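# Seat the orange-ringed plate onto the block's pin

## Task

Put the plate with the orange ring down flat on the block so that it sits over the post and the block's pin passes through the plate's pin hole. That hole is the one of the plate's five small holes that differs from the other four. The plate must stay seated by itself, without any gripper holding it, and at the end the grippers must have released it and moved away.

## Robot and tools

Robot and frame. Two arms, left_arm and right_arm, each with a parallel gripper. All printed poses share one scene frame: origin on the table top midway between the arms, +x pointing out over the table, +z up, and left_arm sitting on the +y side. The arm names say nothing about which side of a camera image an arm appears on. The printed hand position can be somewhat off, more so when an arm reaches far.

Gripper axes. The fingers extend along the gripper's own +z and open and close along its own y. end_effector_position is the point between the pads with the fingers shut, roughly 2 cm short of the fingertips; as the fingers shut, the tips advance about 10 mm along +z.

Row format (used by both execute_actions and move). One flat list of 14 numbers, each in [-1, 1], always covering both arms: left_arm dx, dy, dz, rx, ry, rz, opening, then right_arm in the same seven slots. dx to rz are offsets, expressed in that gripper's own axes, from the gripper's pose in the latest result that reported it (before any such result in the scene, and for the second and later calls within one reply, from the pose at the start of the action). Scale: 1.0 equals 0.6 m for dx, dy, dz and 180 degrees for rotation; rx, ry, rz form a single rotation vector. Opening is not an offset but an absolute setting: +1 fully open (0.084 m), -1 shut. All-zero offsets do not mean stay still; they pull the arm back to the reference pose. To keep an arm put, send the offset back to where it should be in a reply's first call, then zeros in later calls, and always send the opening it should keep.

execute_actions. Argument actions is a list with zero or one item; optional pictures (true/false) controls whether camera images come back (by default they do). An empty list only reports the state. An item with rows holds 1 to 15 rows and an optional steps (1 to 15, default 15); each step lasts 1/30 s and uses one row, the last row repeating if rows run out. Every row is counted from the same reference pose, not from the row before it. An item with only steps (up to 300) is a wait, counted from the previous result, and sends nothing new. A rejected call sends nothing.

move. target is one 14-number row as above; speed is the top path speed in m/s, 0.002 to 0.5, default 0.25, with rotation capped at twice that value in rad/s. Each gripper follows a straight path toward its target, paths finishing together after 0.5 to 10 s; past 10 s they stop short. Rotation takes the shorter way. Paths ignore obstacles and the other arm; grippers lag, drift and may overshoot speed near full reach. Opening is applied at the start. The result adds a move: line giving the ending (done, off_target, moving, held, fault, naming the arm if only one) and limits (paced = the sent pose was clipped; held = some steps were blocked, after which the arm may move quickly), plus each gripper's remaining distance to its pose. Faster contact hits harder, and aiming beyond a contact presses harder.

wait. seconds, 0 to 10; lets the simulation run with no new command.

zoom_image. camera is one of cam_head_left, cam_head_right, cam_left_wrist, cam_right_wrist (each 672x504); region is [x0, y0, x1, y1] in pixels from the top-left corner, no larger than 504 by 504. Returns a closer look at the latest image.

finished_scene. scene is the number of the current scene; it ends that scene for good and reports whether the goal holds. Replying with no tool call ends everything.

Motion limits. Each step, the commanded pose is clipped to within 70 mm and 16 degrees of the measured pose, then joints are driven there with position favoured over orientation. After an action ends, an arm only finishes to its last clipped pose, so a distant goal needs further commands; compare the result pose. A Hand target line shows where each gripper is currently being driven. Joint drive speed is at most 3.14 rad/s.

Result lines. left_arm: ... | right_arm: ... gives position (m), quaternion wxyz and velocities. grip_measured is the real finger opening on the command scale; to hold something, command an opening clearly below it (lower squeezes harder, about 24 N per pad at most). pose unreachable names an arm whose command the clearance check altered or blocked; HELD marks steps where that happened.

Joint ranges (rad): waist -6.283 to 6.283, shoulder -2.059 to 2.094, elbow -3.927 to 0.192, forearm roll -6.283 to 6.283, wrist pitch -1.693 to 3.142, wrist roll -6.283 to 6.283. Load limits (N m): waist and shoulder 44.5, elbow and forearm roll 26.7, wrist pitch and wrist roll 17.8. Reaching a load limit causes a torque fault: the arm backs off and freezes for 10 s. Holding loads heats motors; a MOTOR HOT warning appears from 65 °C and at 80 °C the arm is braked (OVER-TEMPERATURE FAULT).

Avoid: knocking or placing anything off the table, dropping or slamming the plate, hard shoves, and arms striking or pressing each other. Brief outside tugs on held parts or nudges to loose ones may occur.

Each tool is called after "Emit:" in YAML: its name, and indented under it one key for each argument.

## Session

Emit:
execute_actions:
  actions: []

Emit:
zoom_image:
  camera: "cam_head_left"
  region: [200, 150, 560, 350]

Scene clock: 0.00 s of 5100.00 s.
left_arm: end_effector_position=(+0.4260, +0.4632, +0.1661) grip_measured=+1.00 end_effector_quat_wxyz=(+0.054, +0.994, +0.096, -0.021) end_effector_velocity=(+0.001, -0.000, +0.001) end_effector_angular_velocity=(-0.000, -0.003, -0.001) | right_arm: end_effector_position=(+0.4033, -0.5374, +0.2693) grip_measured=+1.00 end_effector_quat_wxyz=(-0.057, +0.937, +0.333, -0.091) end_effector_velocity=(-0.000, -0.000, -0.000) end_effector_angular_velocity=(-0.000, +0.001, +0.000)
Joint positions: left_arm=[ 0.377 -0.031 -0.931 -0.118  1.022  0.116  0.084] | right_arm=[-0.214 -0.136 -1.142 -0.011  1.493 -0.948  0.084]
Joint velocities: left_arm=[-0.001 -0.002 -0.001 -0.001 -0.     0.001  0.   ] | right_arm=[ 0.     0.     0.    -0.001  0.001  0.     0.   ]
Hand target (left_arm): +0.426, +0.463, +0.166; +0.054, +0.994, +0.096, -0.021
Hand target (right_arm): +0.403, -0.537, +0.269; -0.057, +0.937, +0.333, -0.091

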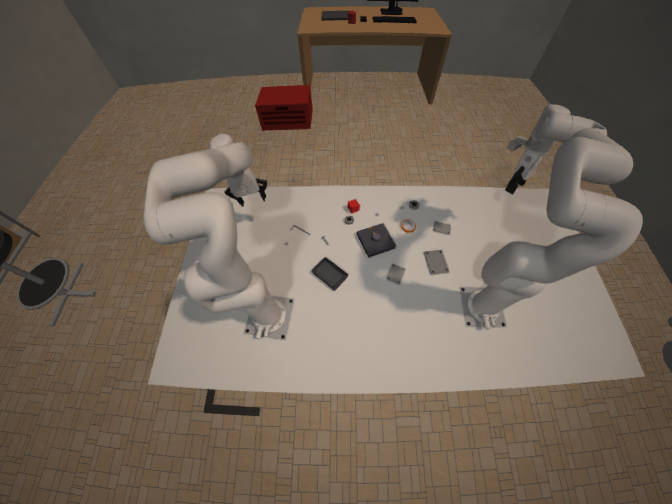

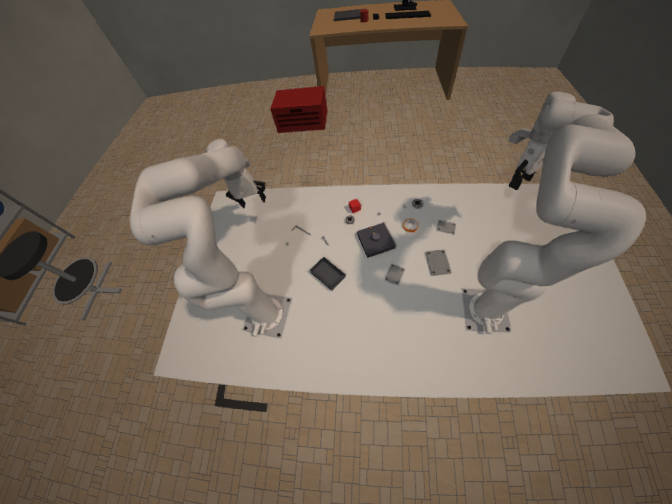

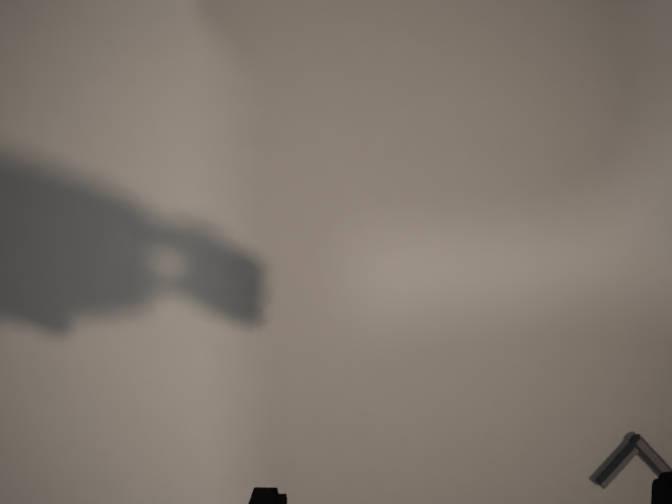

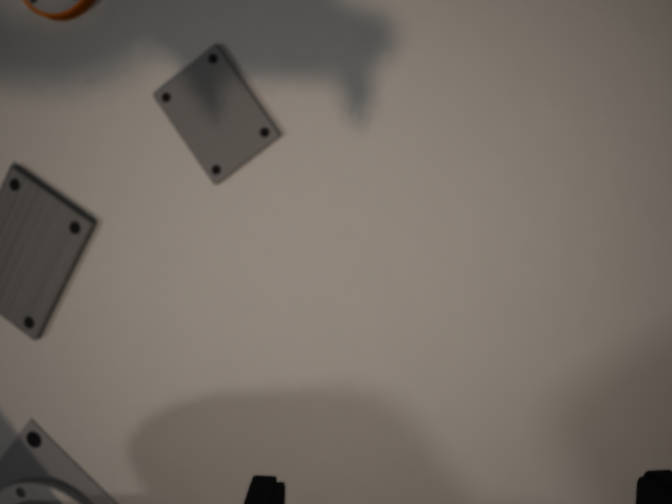

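Region (200, 150, 560, 350) of cam_head_left's 672x504 image, scaled by 1.400, with more detail than that image has.

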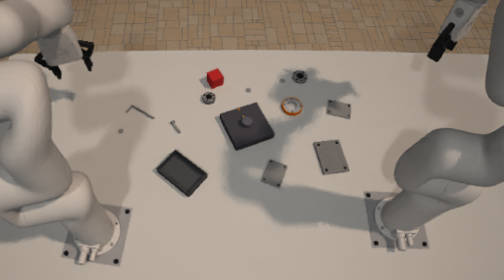

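Emit:
move:
  target: [0, 0, 0, 0, 0, 0, 1, 0.2843, -0.6425, 0.0527, -0.037, 0.059, 0.216, 1]
  speed: 0.4

Scene clock: 21.20 s of 5100.00 s.
left_arm: end_effector_position=(+0.4260, +0.4632, +0.1661) grip_measured=+1.00 end_effector_quat_wxyz=(+0.054, +0.994, +0.096, -0.021) end_effector_velocity=(+0.000, +0.000, +0.000) end_effector_angular_velocity=(+0.001, -0.001, -0.001) | right_arm: end_effector_position=(+0.2908, -0.1299, +0.2807) grip_measured=+1.00 end_effector_quat_wxyz=(+0.000, +1.000, +0.000, -0.000) end_effector_velocity=(-0.001, +0.002, -0.001) end_effector_angular_velocity=(-0.005, +0.002, -0.002)
Joint positions: left_arm=[ 0.377 -0.031 -0.931 -0.118  1.022  0.116  0.084] | right_arm=[ 0.919 -0.283 -1.    -0.     1.283  0.865  0.084]
Joint velocities: left_arm=[-0.001 -0.    -0.001  0.001 -0.001 -0.     0.   ] | right_arm=[ 0.006  0.009 -0.006 -0.002  0.003  0.009 -0.   ]
Hand target (left_arm): +0.426, +0.463, +0.166; +0.054, +0.994, +0.096, -0.021
Hand target (right_arm): +0.291, -0.130, +0.281; +0.000, +1.000, +0.000, -0.000
Off the commanded pose (left_arm): 0.000 m, 0 deg.
Off the commanded pose (right_arm): 0.000 m, 0 deg.
After step 90, 16.40 s passed at rest.
move: done; limits=paced

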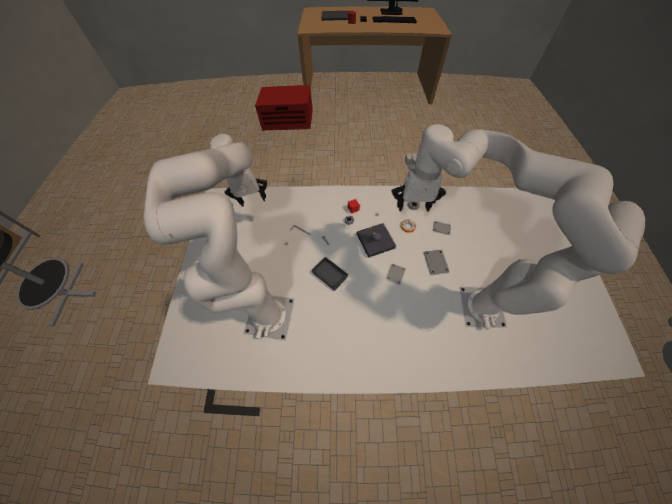

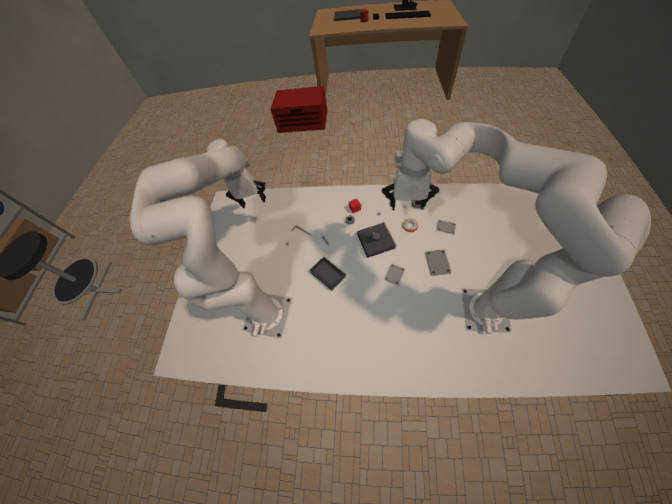

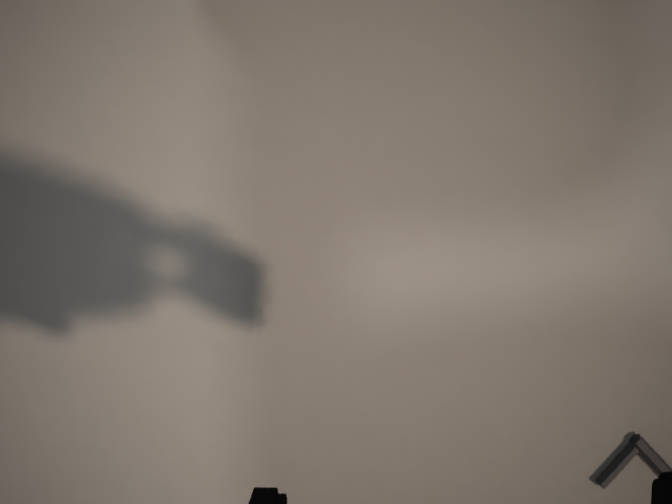

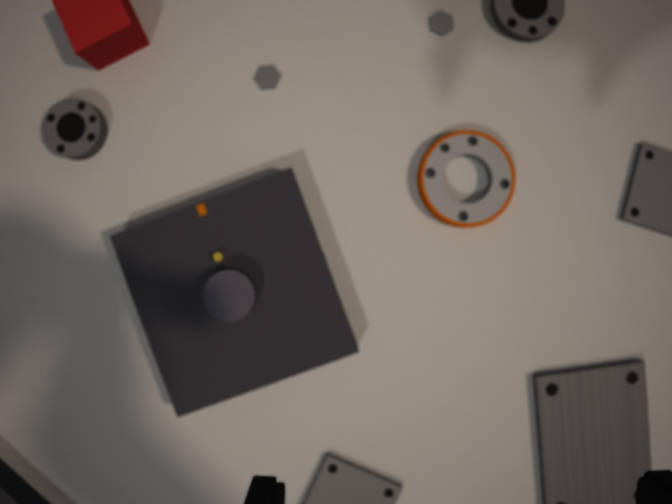

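Emit:
move:
  target: [0, 0, 0, 0, 0, 0, 1, 0.1325, 0.1992, 0.3012, 0, 0, -0.2028, 1]
  speed: 0.35

Emit:
zoom_image:
  camera: "cam_right_wrist"
  region: [186, 102, 486, 402]

Scene clock: 29.07 s of 5100.00 s.
left_arm: end_effector_position=(+0.4260, +0.4632, +0.1661) grip_measured=+1.00 end_effector_quat_wxyz=(+0.054, +0.994, +0.096, -0.021) end_effector_velocity=(-0.000, +0.000, -0.000) end_effector_angular_velocity=(-0.000, -0.000, +0.002) | right_arm: end_effector_position=(+0.3698, -0.2493, +0.1005) grip_measured=+1.00 end_effector_quat_wxyz=(-0.000, +0.950, +0.314, +0.000) end_effector_velocity=(-0.000, -0.002, -0.003) end_effector_angular_velocity=(+0.002, +0.007, +0.003)
Joint positions: left_arm=[ 0.377 -0.031 -0.931 -0.118  1.022  0.116  0.084] | right_arm=[ 0.552 -0.11  -0.62   0.     0.729 -0.139  0.084]
Joint velocities: left_arm=[ 0.001  0.     0.    -0.    -0.001 -0.001 -0.   ] | right_arm=[-0.005  0.007  0.003  0.007 -0.005 -0.014  0.   ]
Hand target (left_arm): +0.426, +0.463, +0.166; +0.054, +0.994, +0.096, -0.021
Hand target (right_arm): +0.370, -0.250, +0.100; -0.000, +0.950, +0.314, -0.000
Off the commanded pose (left_arm): 0.000 m, 0 deg.
Off the commanded pose (right_arm): 0.001 m, 0 deg.
After step 90, 3.37 s passed at rest.
move: done

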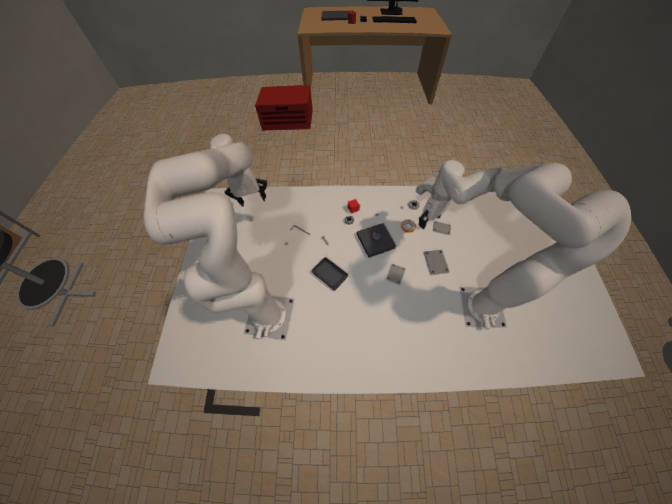

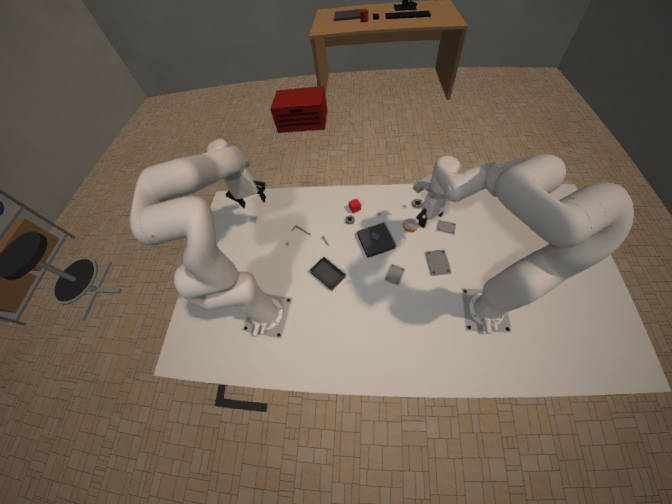

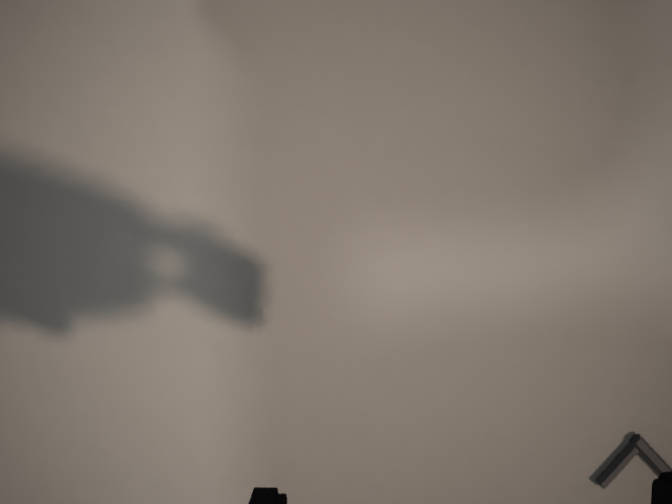

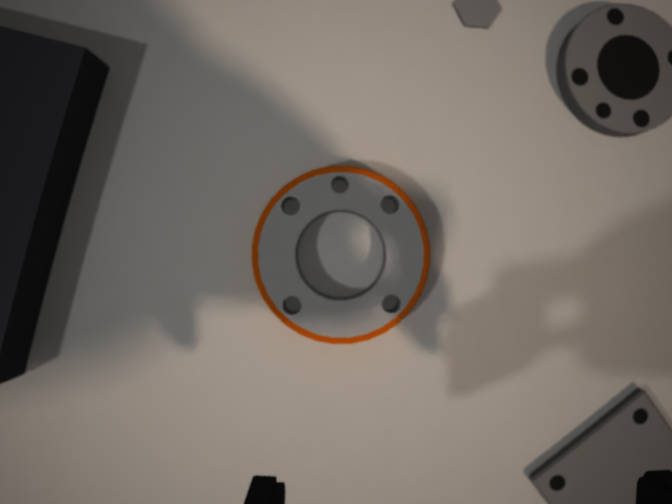

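Region (186, 102, 486, 402) of cam_right_wrist's 672x504 image, scaled by 1.680, with more detail than that image has.

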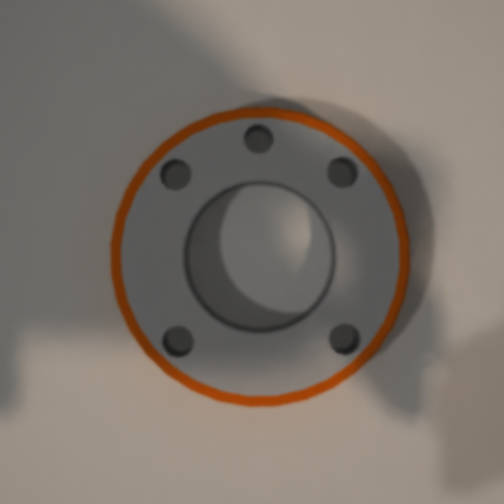

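Emit:
move:
  target: [0, 0, 0, 0, 0, 0, 1, 0.1067, -0.0467, 0.095, 0, 0, 0, 1]
  speed: 0.15

Emit:
move:
  target: [0, 0, 0, 0, 0, 0, 1, 0, 0, 0.042, 0, 0, 0, 1]
  speed: 0.04

Scene clock: 36.20 s of 5100.00 s.
left_arm: end_effector_position=(+0.4260, +0.4632, +0.1661) grip_measured=+1.00 end_effector_quat_wxyz=(+0.054, +0.994, +0.096, -0.021) end_effector_velocity=(-0.001, -0.000, -0.002) end_effector_angular_velocity=(-0.002, +0.004, +0.001) | right_arm: end_effector_position=(+0.4046, -0.1888, +0.0438) grip_measured=+1.00 end_effector_quat_wxyz=(-0.000, +0.950, +0.314, +0.000) end_effector_velocity=(+0.000, +0.001, -0.002) end_effector_angular_velocity=(-0.002, +0.002, +0.000)
Joint positions: left_arm=[ 0.377 -0.031 -0.931 -0.118  1.022  0.116  0.084] | right_arm=[ 0.634  0.209 -0.809  0.     0.599 -0.057  0.084]
Joint velocities: left_arm=[-0.     0.002  0.002 -0.001  0.001 -0.    -0.   ] | right_arm=[ 0.002  0.009 -0.005 -0.    -0.001  0.002 -0.   ]
Hand target (left_arm): +0.426, +0.463, +0.166; +0.054, +0.994, +0.096, -0.021
Hand target (right_arm): +0.405, -0.189, +0.043; -0.000, +0.950, +0.314, +0.000
Off the commanded pose (left_arm): 0.000 m, 0 deg.
Off the commanded pose (right_arm): 0.000 m, 0 deg.
After step 90, 3.07 s passed at rest.
move: done

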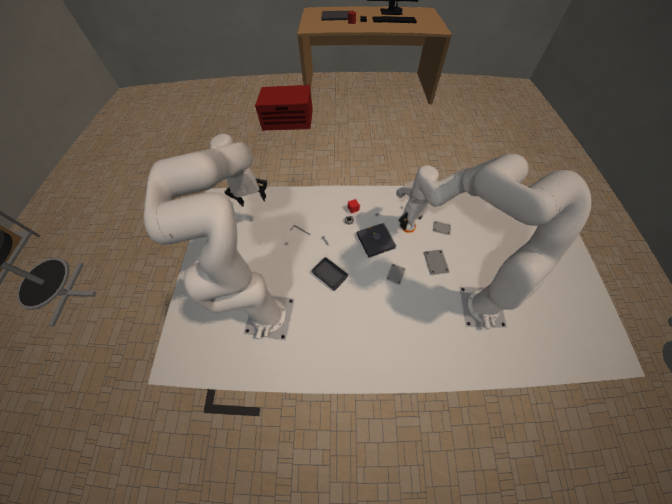

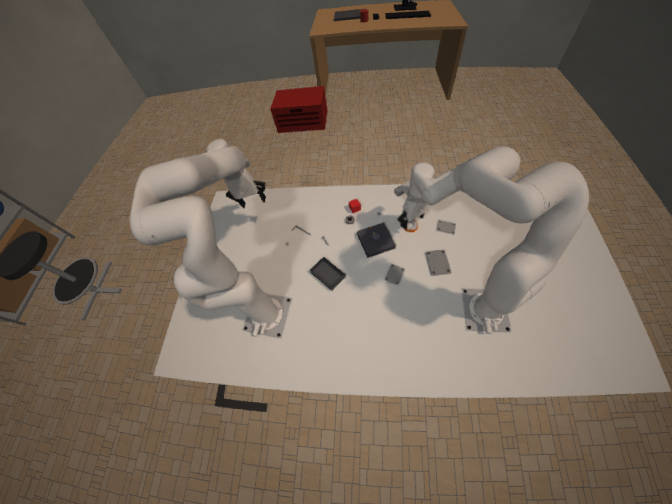

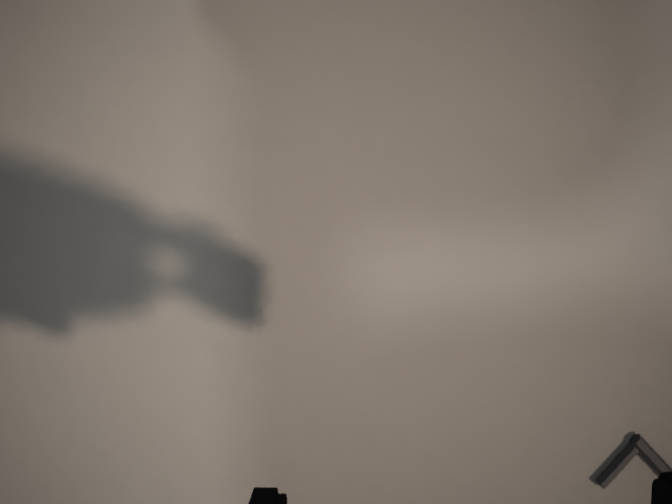

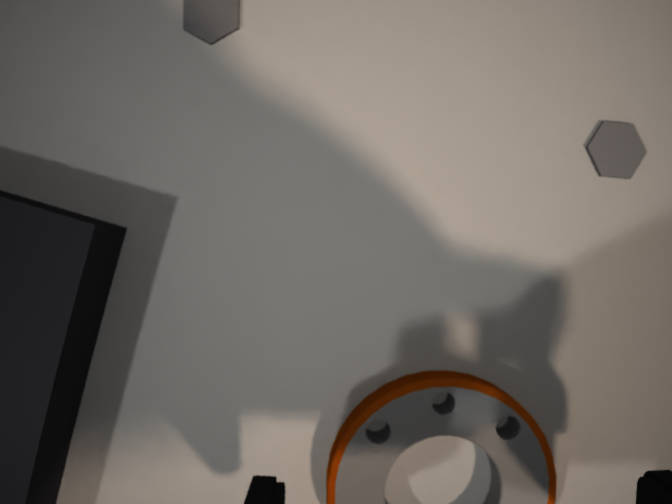

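Scene clock: 37.13 s of 5100.00 s.
left_arm: end_effector_position=(+0.4260, +0.4632, +0.1661) grip_measured=+1.00 end_effector_quat_wxyz=(+0.054, +0.994, +0.096, -0.021) end_effector_velocity=(+0.000, +0.000, +0.001) end_effector_angular_velocity=(+0.002, -0.000, -0.001) | right_arm: end_effector_position=(+0.4046, -0.1888, +0.0189) grip_measured=+1.00 end_effector_quat_wxyz=(-0.000, +0.950, +0.314, +0.001) end_effector_velocity=(+0.001, +0.001, -0.001) end_effector_angular_velocity=(+0.003, -0.004, -0.001)
Joint positions: left_arm=[ 0.377 -0.031 -0.931 -0.118  1.022  0.116  0.084] | right_arm=[ 0.635  0.274 -0.805  0.     0.53  -0.057  0.084]
Joint velocities: left_arm=[-0.001 -0.001 -0.001  0.002  0.001 -0.001 -0.   ] | right_arm=[ 0.001  0.003 -0.001  0.001 -0.007  0.001  0.   ]
Hand target (left_arm): +0.426, +0.463, +0.166; +0.054, +0.994, +0.096, -0.021
Hand target (right_arm): +0.405, -0.189, +0.019; -0.000, +0.950, +0.314, +0.000
Off the commanded pose (left_arm): 0.000 m, 0 deg.
Off the commanded pose (right_arm): 0.000 m, 0 deg.
move: done

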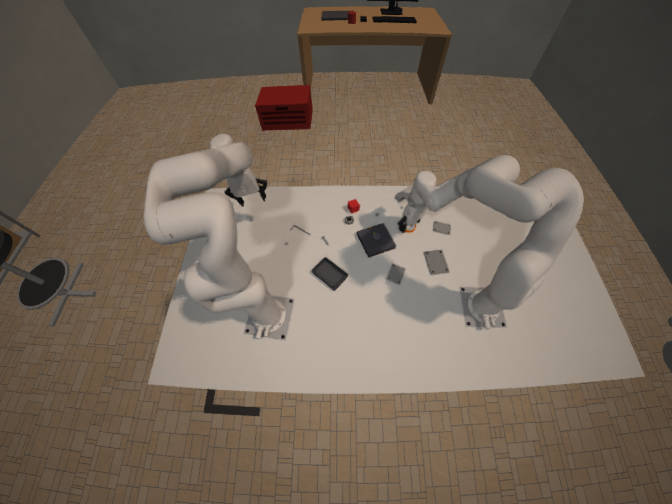

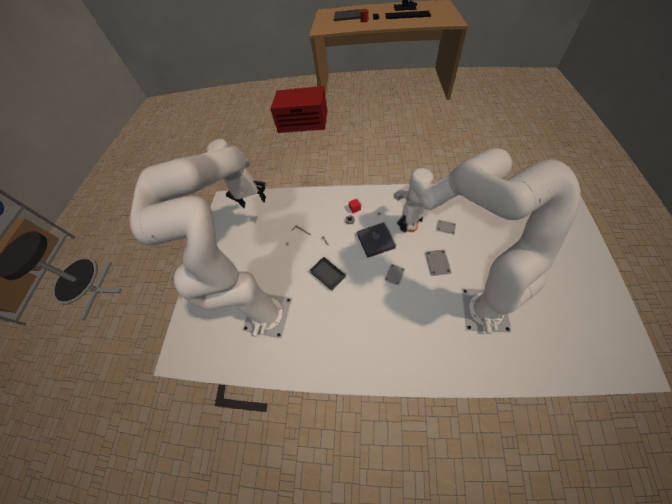

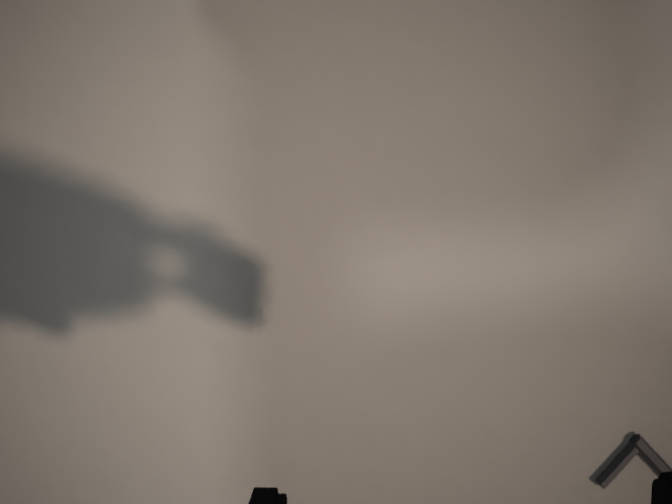

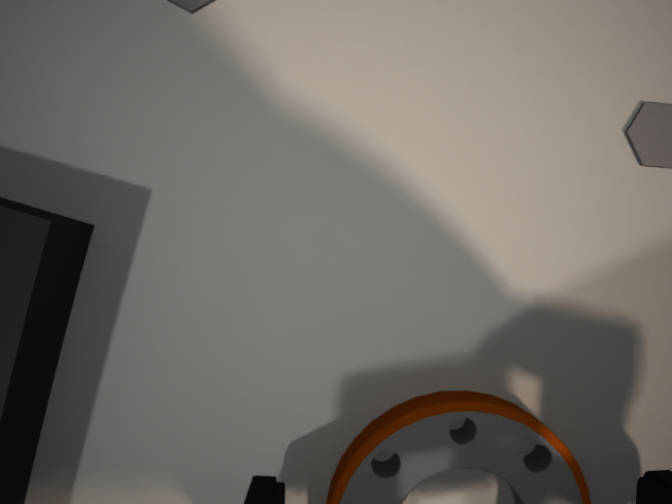

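Emit:
execute_actions:
  actions: []

Scene clock: 46.97 s of 5100.00 s.
left_arm: end_effector_position=(+0.4260, +0.4632, +0.1661) grip_measured=+1.00 end_effector_quat_wxyz=(+0.054, +0.994, +0.096, -0.021) end_effector_velocity=(-0.000, +0.000, -0.001) end_effector_angular_velocity=(-0.001, +0.001, +0.001) | right_arm: end_effector_position=(+0.4045, -0.1888, +0.0186) grip_measured=+1.00 end_effector_quat_wxyz=(-0.000, +0.950, +0.314, +0.000) end_effector_velocity=(-0.001, +0.000, -0.000) end_effector_angular_velocity=(-0.001, +0.001, +0.002)
Joint positions: left_arm=[ 0.377 -0.031 -0.931 -0.118  1.022  0.116  0.084] | right_arm=[ 0.635  0.275 -0.805  0.     0.529 -0.057  0.084]
Joint velocities: left_arm=[ 0.001  0.001  0.    -0.    -0.     0.     0.   ] | right_arm=[ 0.002 -0.     0.     0.001  0.001 -0.001  0.   ]
Hand target (left_arm): +0.426, +0.463, +0.166; +0.054, +0.994, +0.096, -0.021
Hand target (right_arm): +0.405, -0.189, +0.019; -0.000, +0.950, +0.314, +0.000
Off the commanded pose (left_arm): 0.000 m, 0 deg.
Off the commanded pose (right_arm): 0.000 m, 0 deg.
Steps of this call (steps 1 to 90: nothing new was sent; then 6.83 s passed at rest). Readings (end_effector_position):
1: left_arm (+0.4260, +0.4632, +0.1661) | right_arm (+0.4046, -0.1887, +0.0189)
2: left_arm (+0.4260, +0.4632, +0.1661) | right_arm (+0.4046, -0.1888, +0.0188)
4: left_arm (+0.4260, +0.4632, +0.1661) | right_arm (+0.4046, -0.1888, +0.0187)
8: left_arm (+0.4260, +0.4632, +0.1661) | right_arm (+0.4045, -0.1888, +0.0186)
90: the state above

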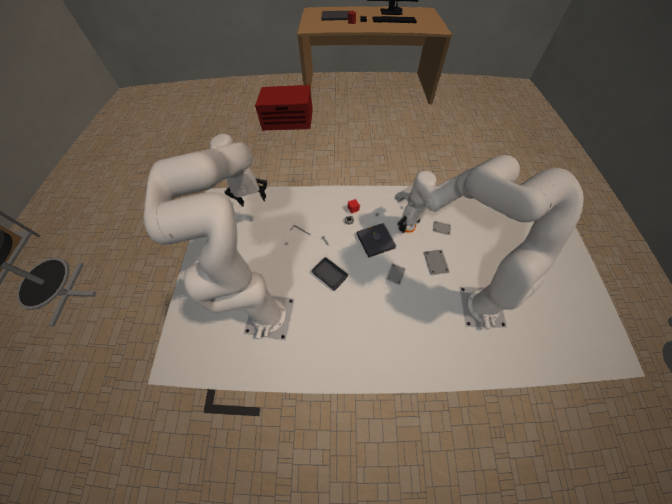

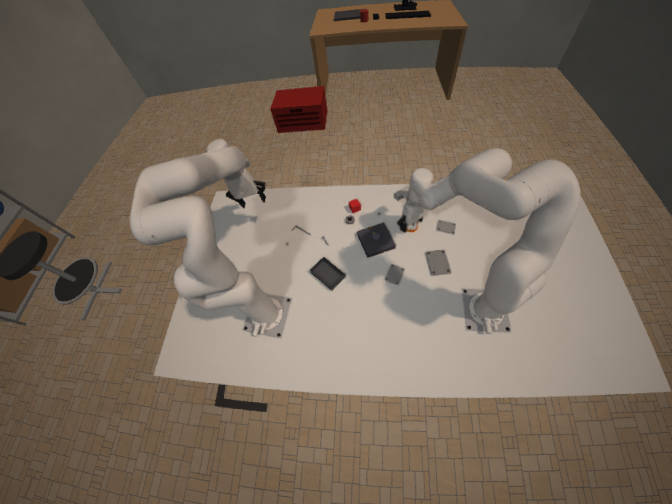

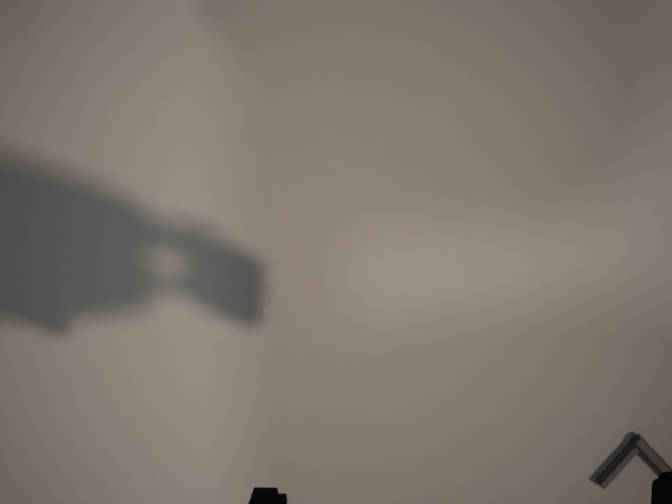

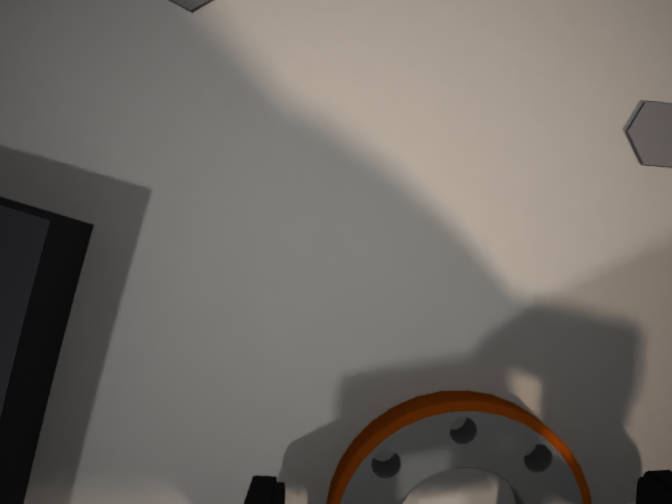

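Emit:
execute_actions:
  actions:
    - {"rows": [[0,0,0,0,0,0,1,0,0,0,0,0,0,0.6],[0,0,0,0,0,0,1,0,0,0,0,0,0,0.55],[0,0,0,0,0,0,1,0,0,0,0,0,0,0.5],[0,0,0,0,0,0,1,0,0,0,0,0,0,0.5],[0,0,0,0,0,0,1,0,0,0,0,0,0,0.5],[0,0,0,0,0,0,1,0,0,0,0,0,0,0.5],[0,0,0,0,0,0,1,0,0,0,0,0,0,0.5],[0,0,0,0,0,0,1,0,0,0,0,0,0,0.5],[0,0,0,0,0,0,1,0,0,0,0,0,0,0.4],[0,0,0,0,0,0,1,0,0,0,0,0,0,0.3],[0,0,0,0,0,0,1,0,0,0,0,0,0,0.2],[0,0,0,0,0,0,1,0,0,0,0,0,0,0.0],[0,0,0,0,0,0,1,0,0,0,0,0,0,-0.5],[0,0,0,0,0,0,1,0,0,0,0,0,0,-1]], "steps": 15}

Emit:
wait:
  seconds: 0.7

Scene clock: 53.93 s of 5100.00 s.
left_arm: end_effector_position=(+0.4260, +0.4632, +0.1661) grip_measured=+1.00 end_effector_quat_wxyz=(+0.054, +0.994, +0.096, -0.021) end_effector_velocity=(-0.000, +0.000, -0.000) end_effector_angular_velocity=(-0.001, +0.001, +0.001) | right_arm: end_effector_position=(+0.4046, -0.1888, +0.0187) grip_measured=+0.45 end_effector_quat_wxyz=(-0.000, +0.950, +0.314, +0.001) end_effector_velocity=(-0.001, -0.000, -0.000) end_effector_angular_velocity=(-0.000, +0.002, -0.001)
Joint positions: left_arm=[ 0.377 -0.031 -0.931 -0.118  1.022  0.116  0.084] | right_arm=[ 0.634  0.275 -0.805  0.     0.529 -0.057  0.063]
Joint velocities: left_arm=[ 0.001  0.     0.    -0.     0.     0.     0.   ] | right_arm=[-0.     0.     0.001  0.002  0.001 -0.     0.   ]
Hand target (left_arm): +0.426, +0.463, +0.166; +0.054, +0.994, +0.096, -0.021
Hand target (right_arm): +0.405, -0.189, +0.019; -0.000, +0.950, +0.314, +0.000
Off the commanded pose (left_arm): 0.000 m, 0 deg.
Off the commanded pose (right_arm): 0.000 m, 0 deg.
Steps of this call (steps 1 to 90: nothing new was sent; then 3.47 s passed at rest; steps 91 to 105: all 15 steps of this action). Readings (end_effector_position):
91: left_arm (+0.4260, +0.4632, +0.1661) | right_arm (+0.4045, -0.1888, +0.0186)
92: left_arm (+0.4260, +0.4632, +0.1661) | right_arm (+0.4045, -0.1888, +0.0186)
94: left_arm (+0.4260, +0.4632, +0.1661) | right_arm (+0.4045, -0.1888, +0.0186)
98: left_arm (+0.4260, +0.4632, +0.1661) | right_arm (+0.4045, -0.1888, +0.0186)
105: the state above

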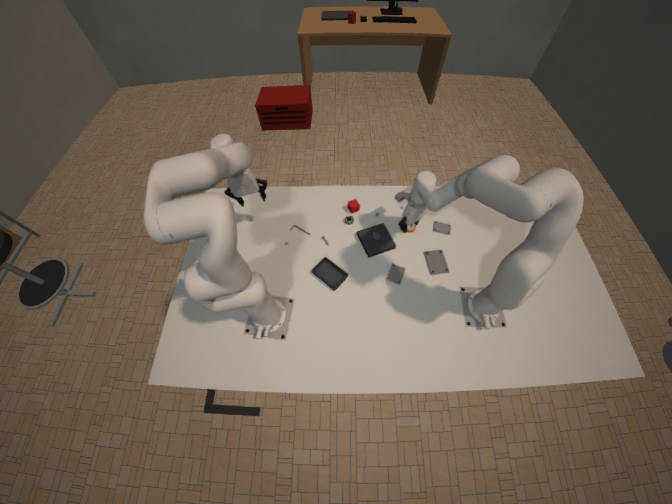

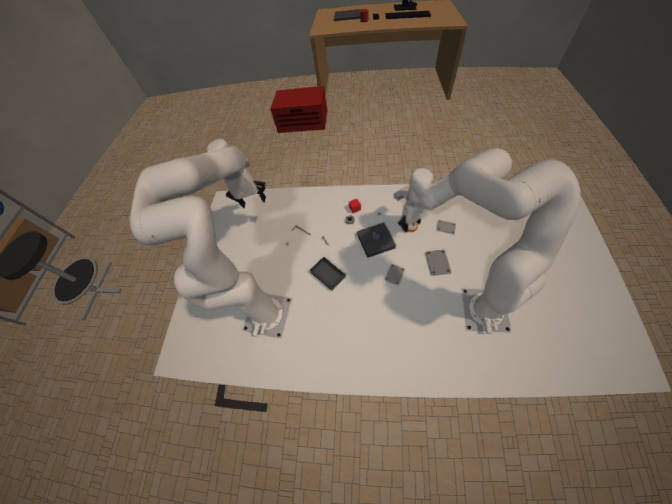

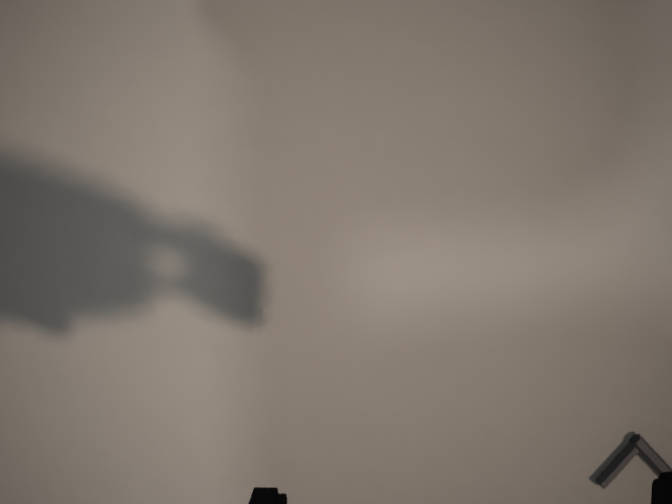

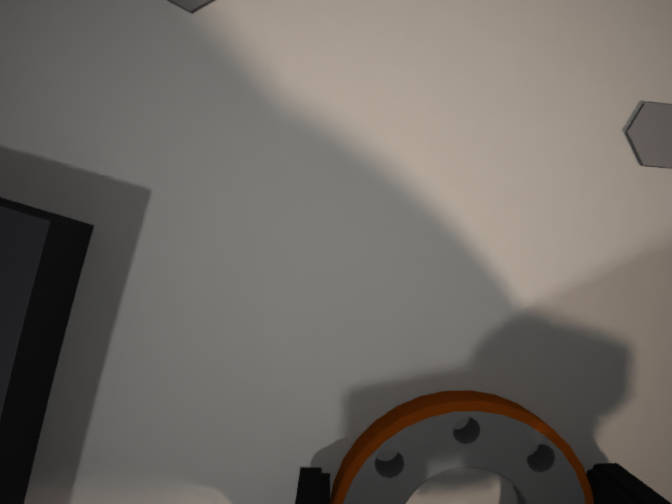

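Scene clock: 54.63 s of 5100.00 s.
left_arm: end_effector_position=(+0.4260, +0.4632, +0.1661) grip_measured=+1.00 end_effector_quat_wxyz=(+0.054, +0.994, +0.096, -0.021) end_effector_velocity=(+0.000, +0.000, +0.000) end_effector_angular_velocity=(-0.000, -0.001, -0.001) | right_arm: end_effector_position=(+0.4046, -0.1888, +0.0186) grip_measured=+0.45 end_effector_quat_wxyz=(-0.000, +0.950, +0.314, +0.001) end_effector_velocity=(+0.000, +0.000, +0.000) end_effector_angular_velocity=(+0.000, -0.000, -0.000)
Joint positions: left_arm=[ 0.377 -0.031 -0.931 -0.118  1.022  0.116  0.084] | right_arm=[ 0.634  0.275 -0.805  0.     0.529 -0.057  0.063]
Joint velocities: left_arm=[ 0.001 -0.     0.    -0.001 -0.001  0.002  0.   ] | right_arm=[ 0.  0. -0.  0. -0. -0.  0.]
Hand target (left_arm): +0.426, +0.463, +0.166; +0.054, +0.994, +0.096, -0.021
Hand target (right_arm): +0.405, -0.189, +0.019; -0.000, +0.950, +0.314, +0.000
Off the commanded pose (left_arm): 0.000 m, 0 deg.
Off the commanded pose (right_arm): 0.000 m, 0 deg.
Steps of this call (steps 1 to 21: nothing new was sent). Readings (end_effector_position):
1: left_arm (+0.4260, +0.4632, +0.1661) | right_arm (+0.4046, -0.1888, +0.0187)
2: left_arm (+0.4260, +0.4632, +0.1661) | right_arm (+0.4046, -0.1888, +0.0187)
4: left_arm (+0.4260, +0.4632, +0.1661) | right_arm (+0.4046, -0.1888, +0.0187)
8: left_arm (+0.4260, +0.4632, +0.1661) | right_arm (+0.4046, -0.1888, +0.0187)
21: the state above

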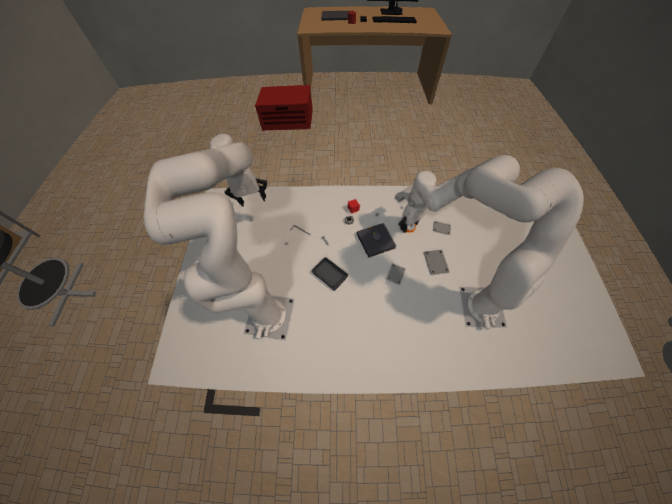

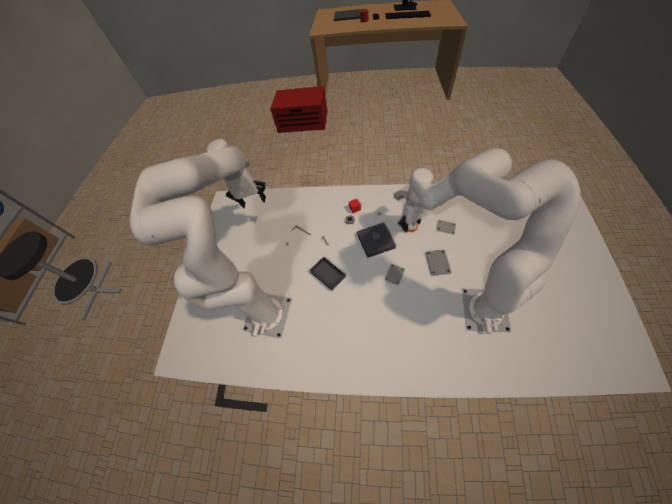

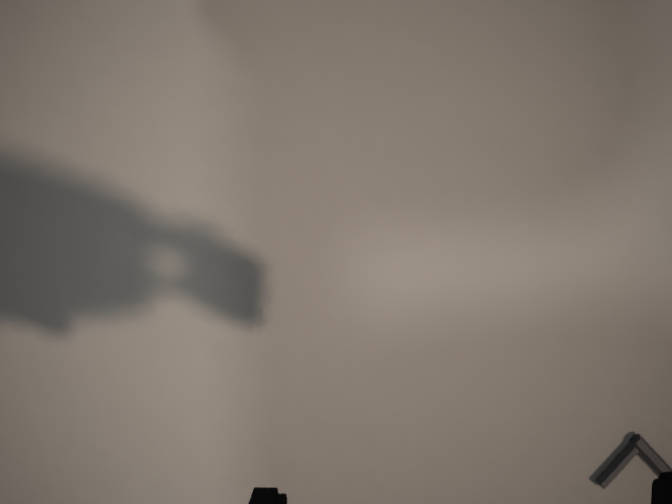

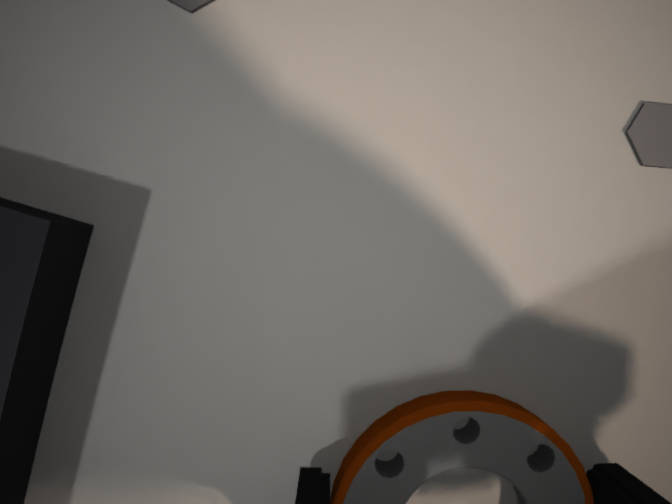

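Emit:
move:
  target: [0,0,0,0,0,0,1,0,0,-0.09,0,0,0,-1]
  speed: 0.08

Emit:
move:
  target: [0,0,0,0,0,0,1,-0.0625,-0.2577,-0.0932,0,0,0.086,-1]
  speed: 0.12

Scene clock: 61.50 s of 5100.00 s.
left_arm: end_effector_position=(+0.4260, +0.4632, +0.1661) grip_measured=+1.00 end_effector_quat_wxyz=(+0.054, +0.994, +0.096, -0.021) end_effector_velocity=(-0.000, -0.000, -0.000) end_effector_angular_velocity=(-0.000, +0.000, -0.001) | right_arm: end_effector_position=(+0.4044, -0.1890, +0.0721) grip_measured=+0.45 end_effector_quat_wxyz=(-0.000, +0.950, +0.313, +0.000) end_effector_velocity=(-0.000, -0.000, +0.002) end_effector_angular_velocity=(-0.002, +0.001, +0.003)
Joint positions: left_arm=[ 0.377 -0.031 -0.931 -0.118  1.022  0.116  0.084] | right_arm=[ 0.634  0.142 -0.822  0.     0.68  -0.057  0.063]
Joint velocities: left_arm=[-0.001 -0.     0.001 -0.    -0.001  0.001  0.   ] | right_arm=[ 0.    -0.005 -0.001 -0.002  0.008 -0.001 -0.   ]
Hand target (left_arm): +0.426, +0.463, +0.166; +0.054, +0.994, +0.096, -0.021
Hand target (right_arm): +0.405, -0.189, +0.073; -0.000, +0.950, +0.313, +0.001
Off the commanded pose (left_arm): 0.000 m, 0 deg.
Off the commanded pose (right_arm): 0.001 m, 0 deg.
After step 90, 2.83 s passed at rest.
move: done

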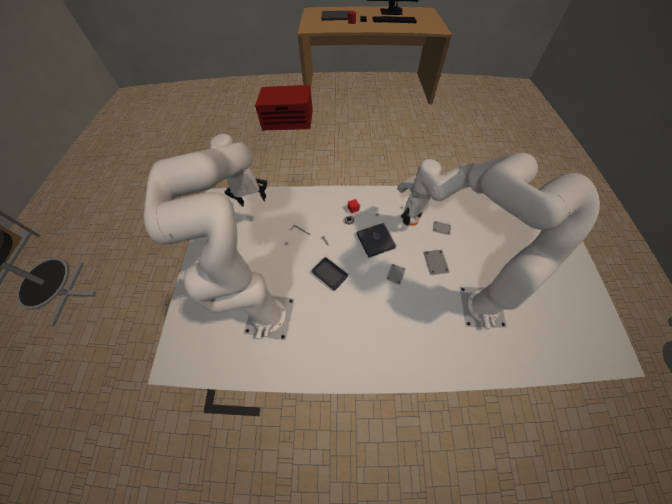

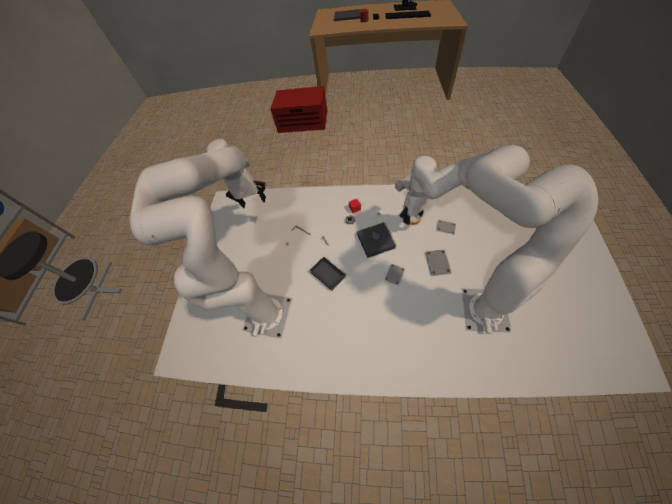

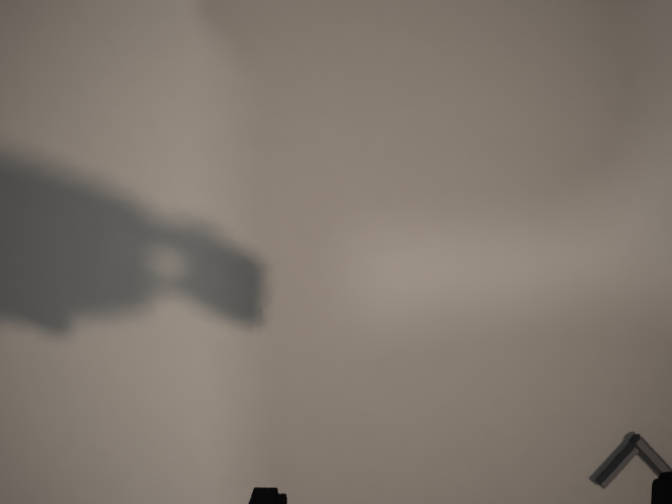

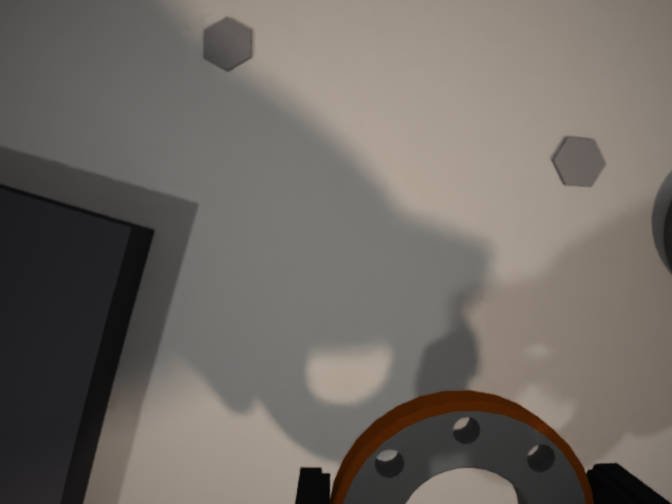

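Scene clock: 63.33 s of 5100.00 s.
left_arm: end_effector_position=(+0.4260, +0.4632, +0.1661) grip_measured=+1.00 end_effector_quat_wxyz=(+0.054, +0.994, +0.096, -0.021) end_effector_velocity=(-0.000, -0.000, +0.000) end_effector_angular_velocity=(+0.001, -0.000, -0.001) | right_arm: end_effector_position=(+0.2827, -0.0872, +0.1278) grip_measured=+0.45 end_effector_quat_wxyz=(+0.000, +0.983, +0.183, +0.000) end_effector_velocity=(-0.001, +0.001, +0.001) end_effector_angular_velocity=(-0.001, -0.002, -0.003)
Joint positions: left_arm=[ 0.377 -0.031 -0.931 -0.118  1.022  0.116  0.084] | right_arm=[ 0.998 -0.028 -0.803 -0.001  0.831  0.578  0.063]
Joint velocities: left_arm=[-0.001 -0.001  0.     0.001  0.001 -0.    -0.   ] | right_arm=[ 0.004 -0.001 -0.002 -0.003  0.003  0.009  0.   ]
Hand target (left_arm): +0.426, +0.463, +0.166; +0.054, +0.994, +0.096, -0.021
Hand target (right_arm): +0.283, -0.087, +0.128; +0.000, +0.983, +0.183, +0.000
Off the commanded pose (left_arm): 0.000 m, 0 deg.
Off the commanded pose (right_arm): 0.001 m, 0 deg.
move: done

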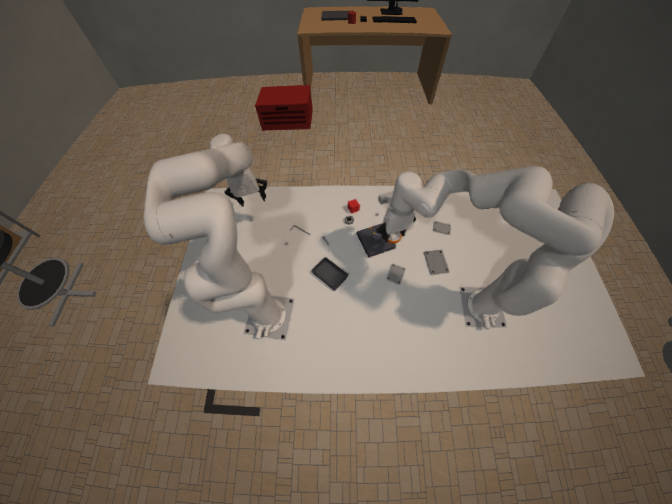

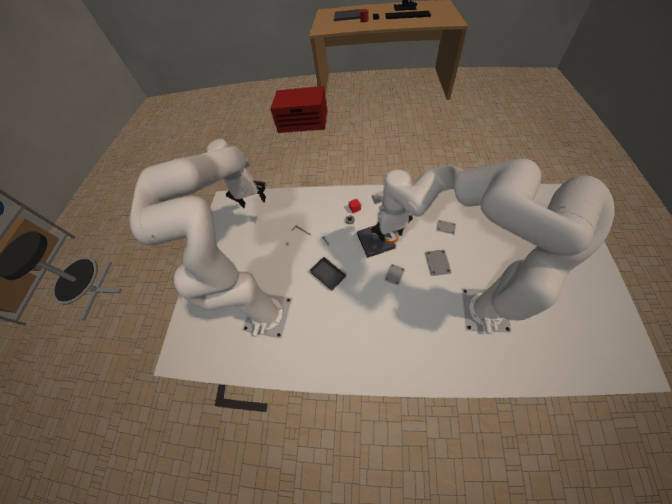

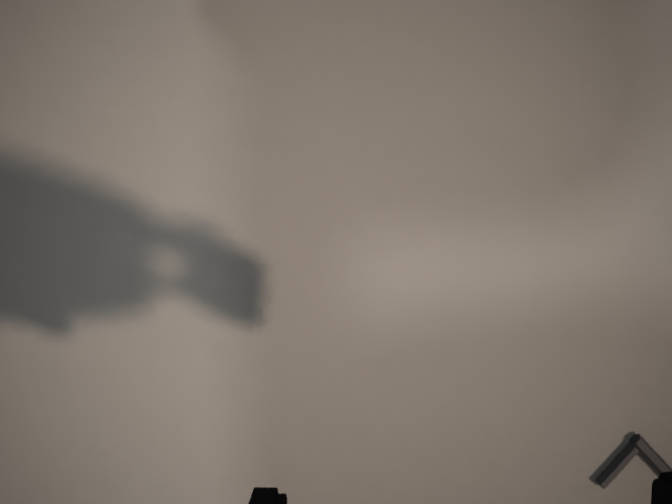

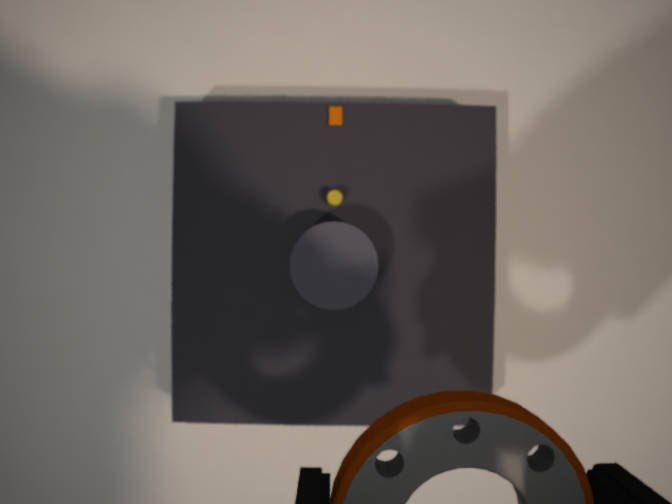

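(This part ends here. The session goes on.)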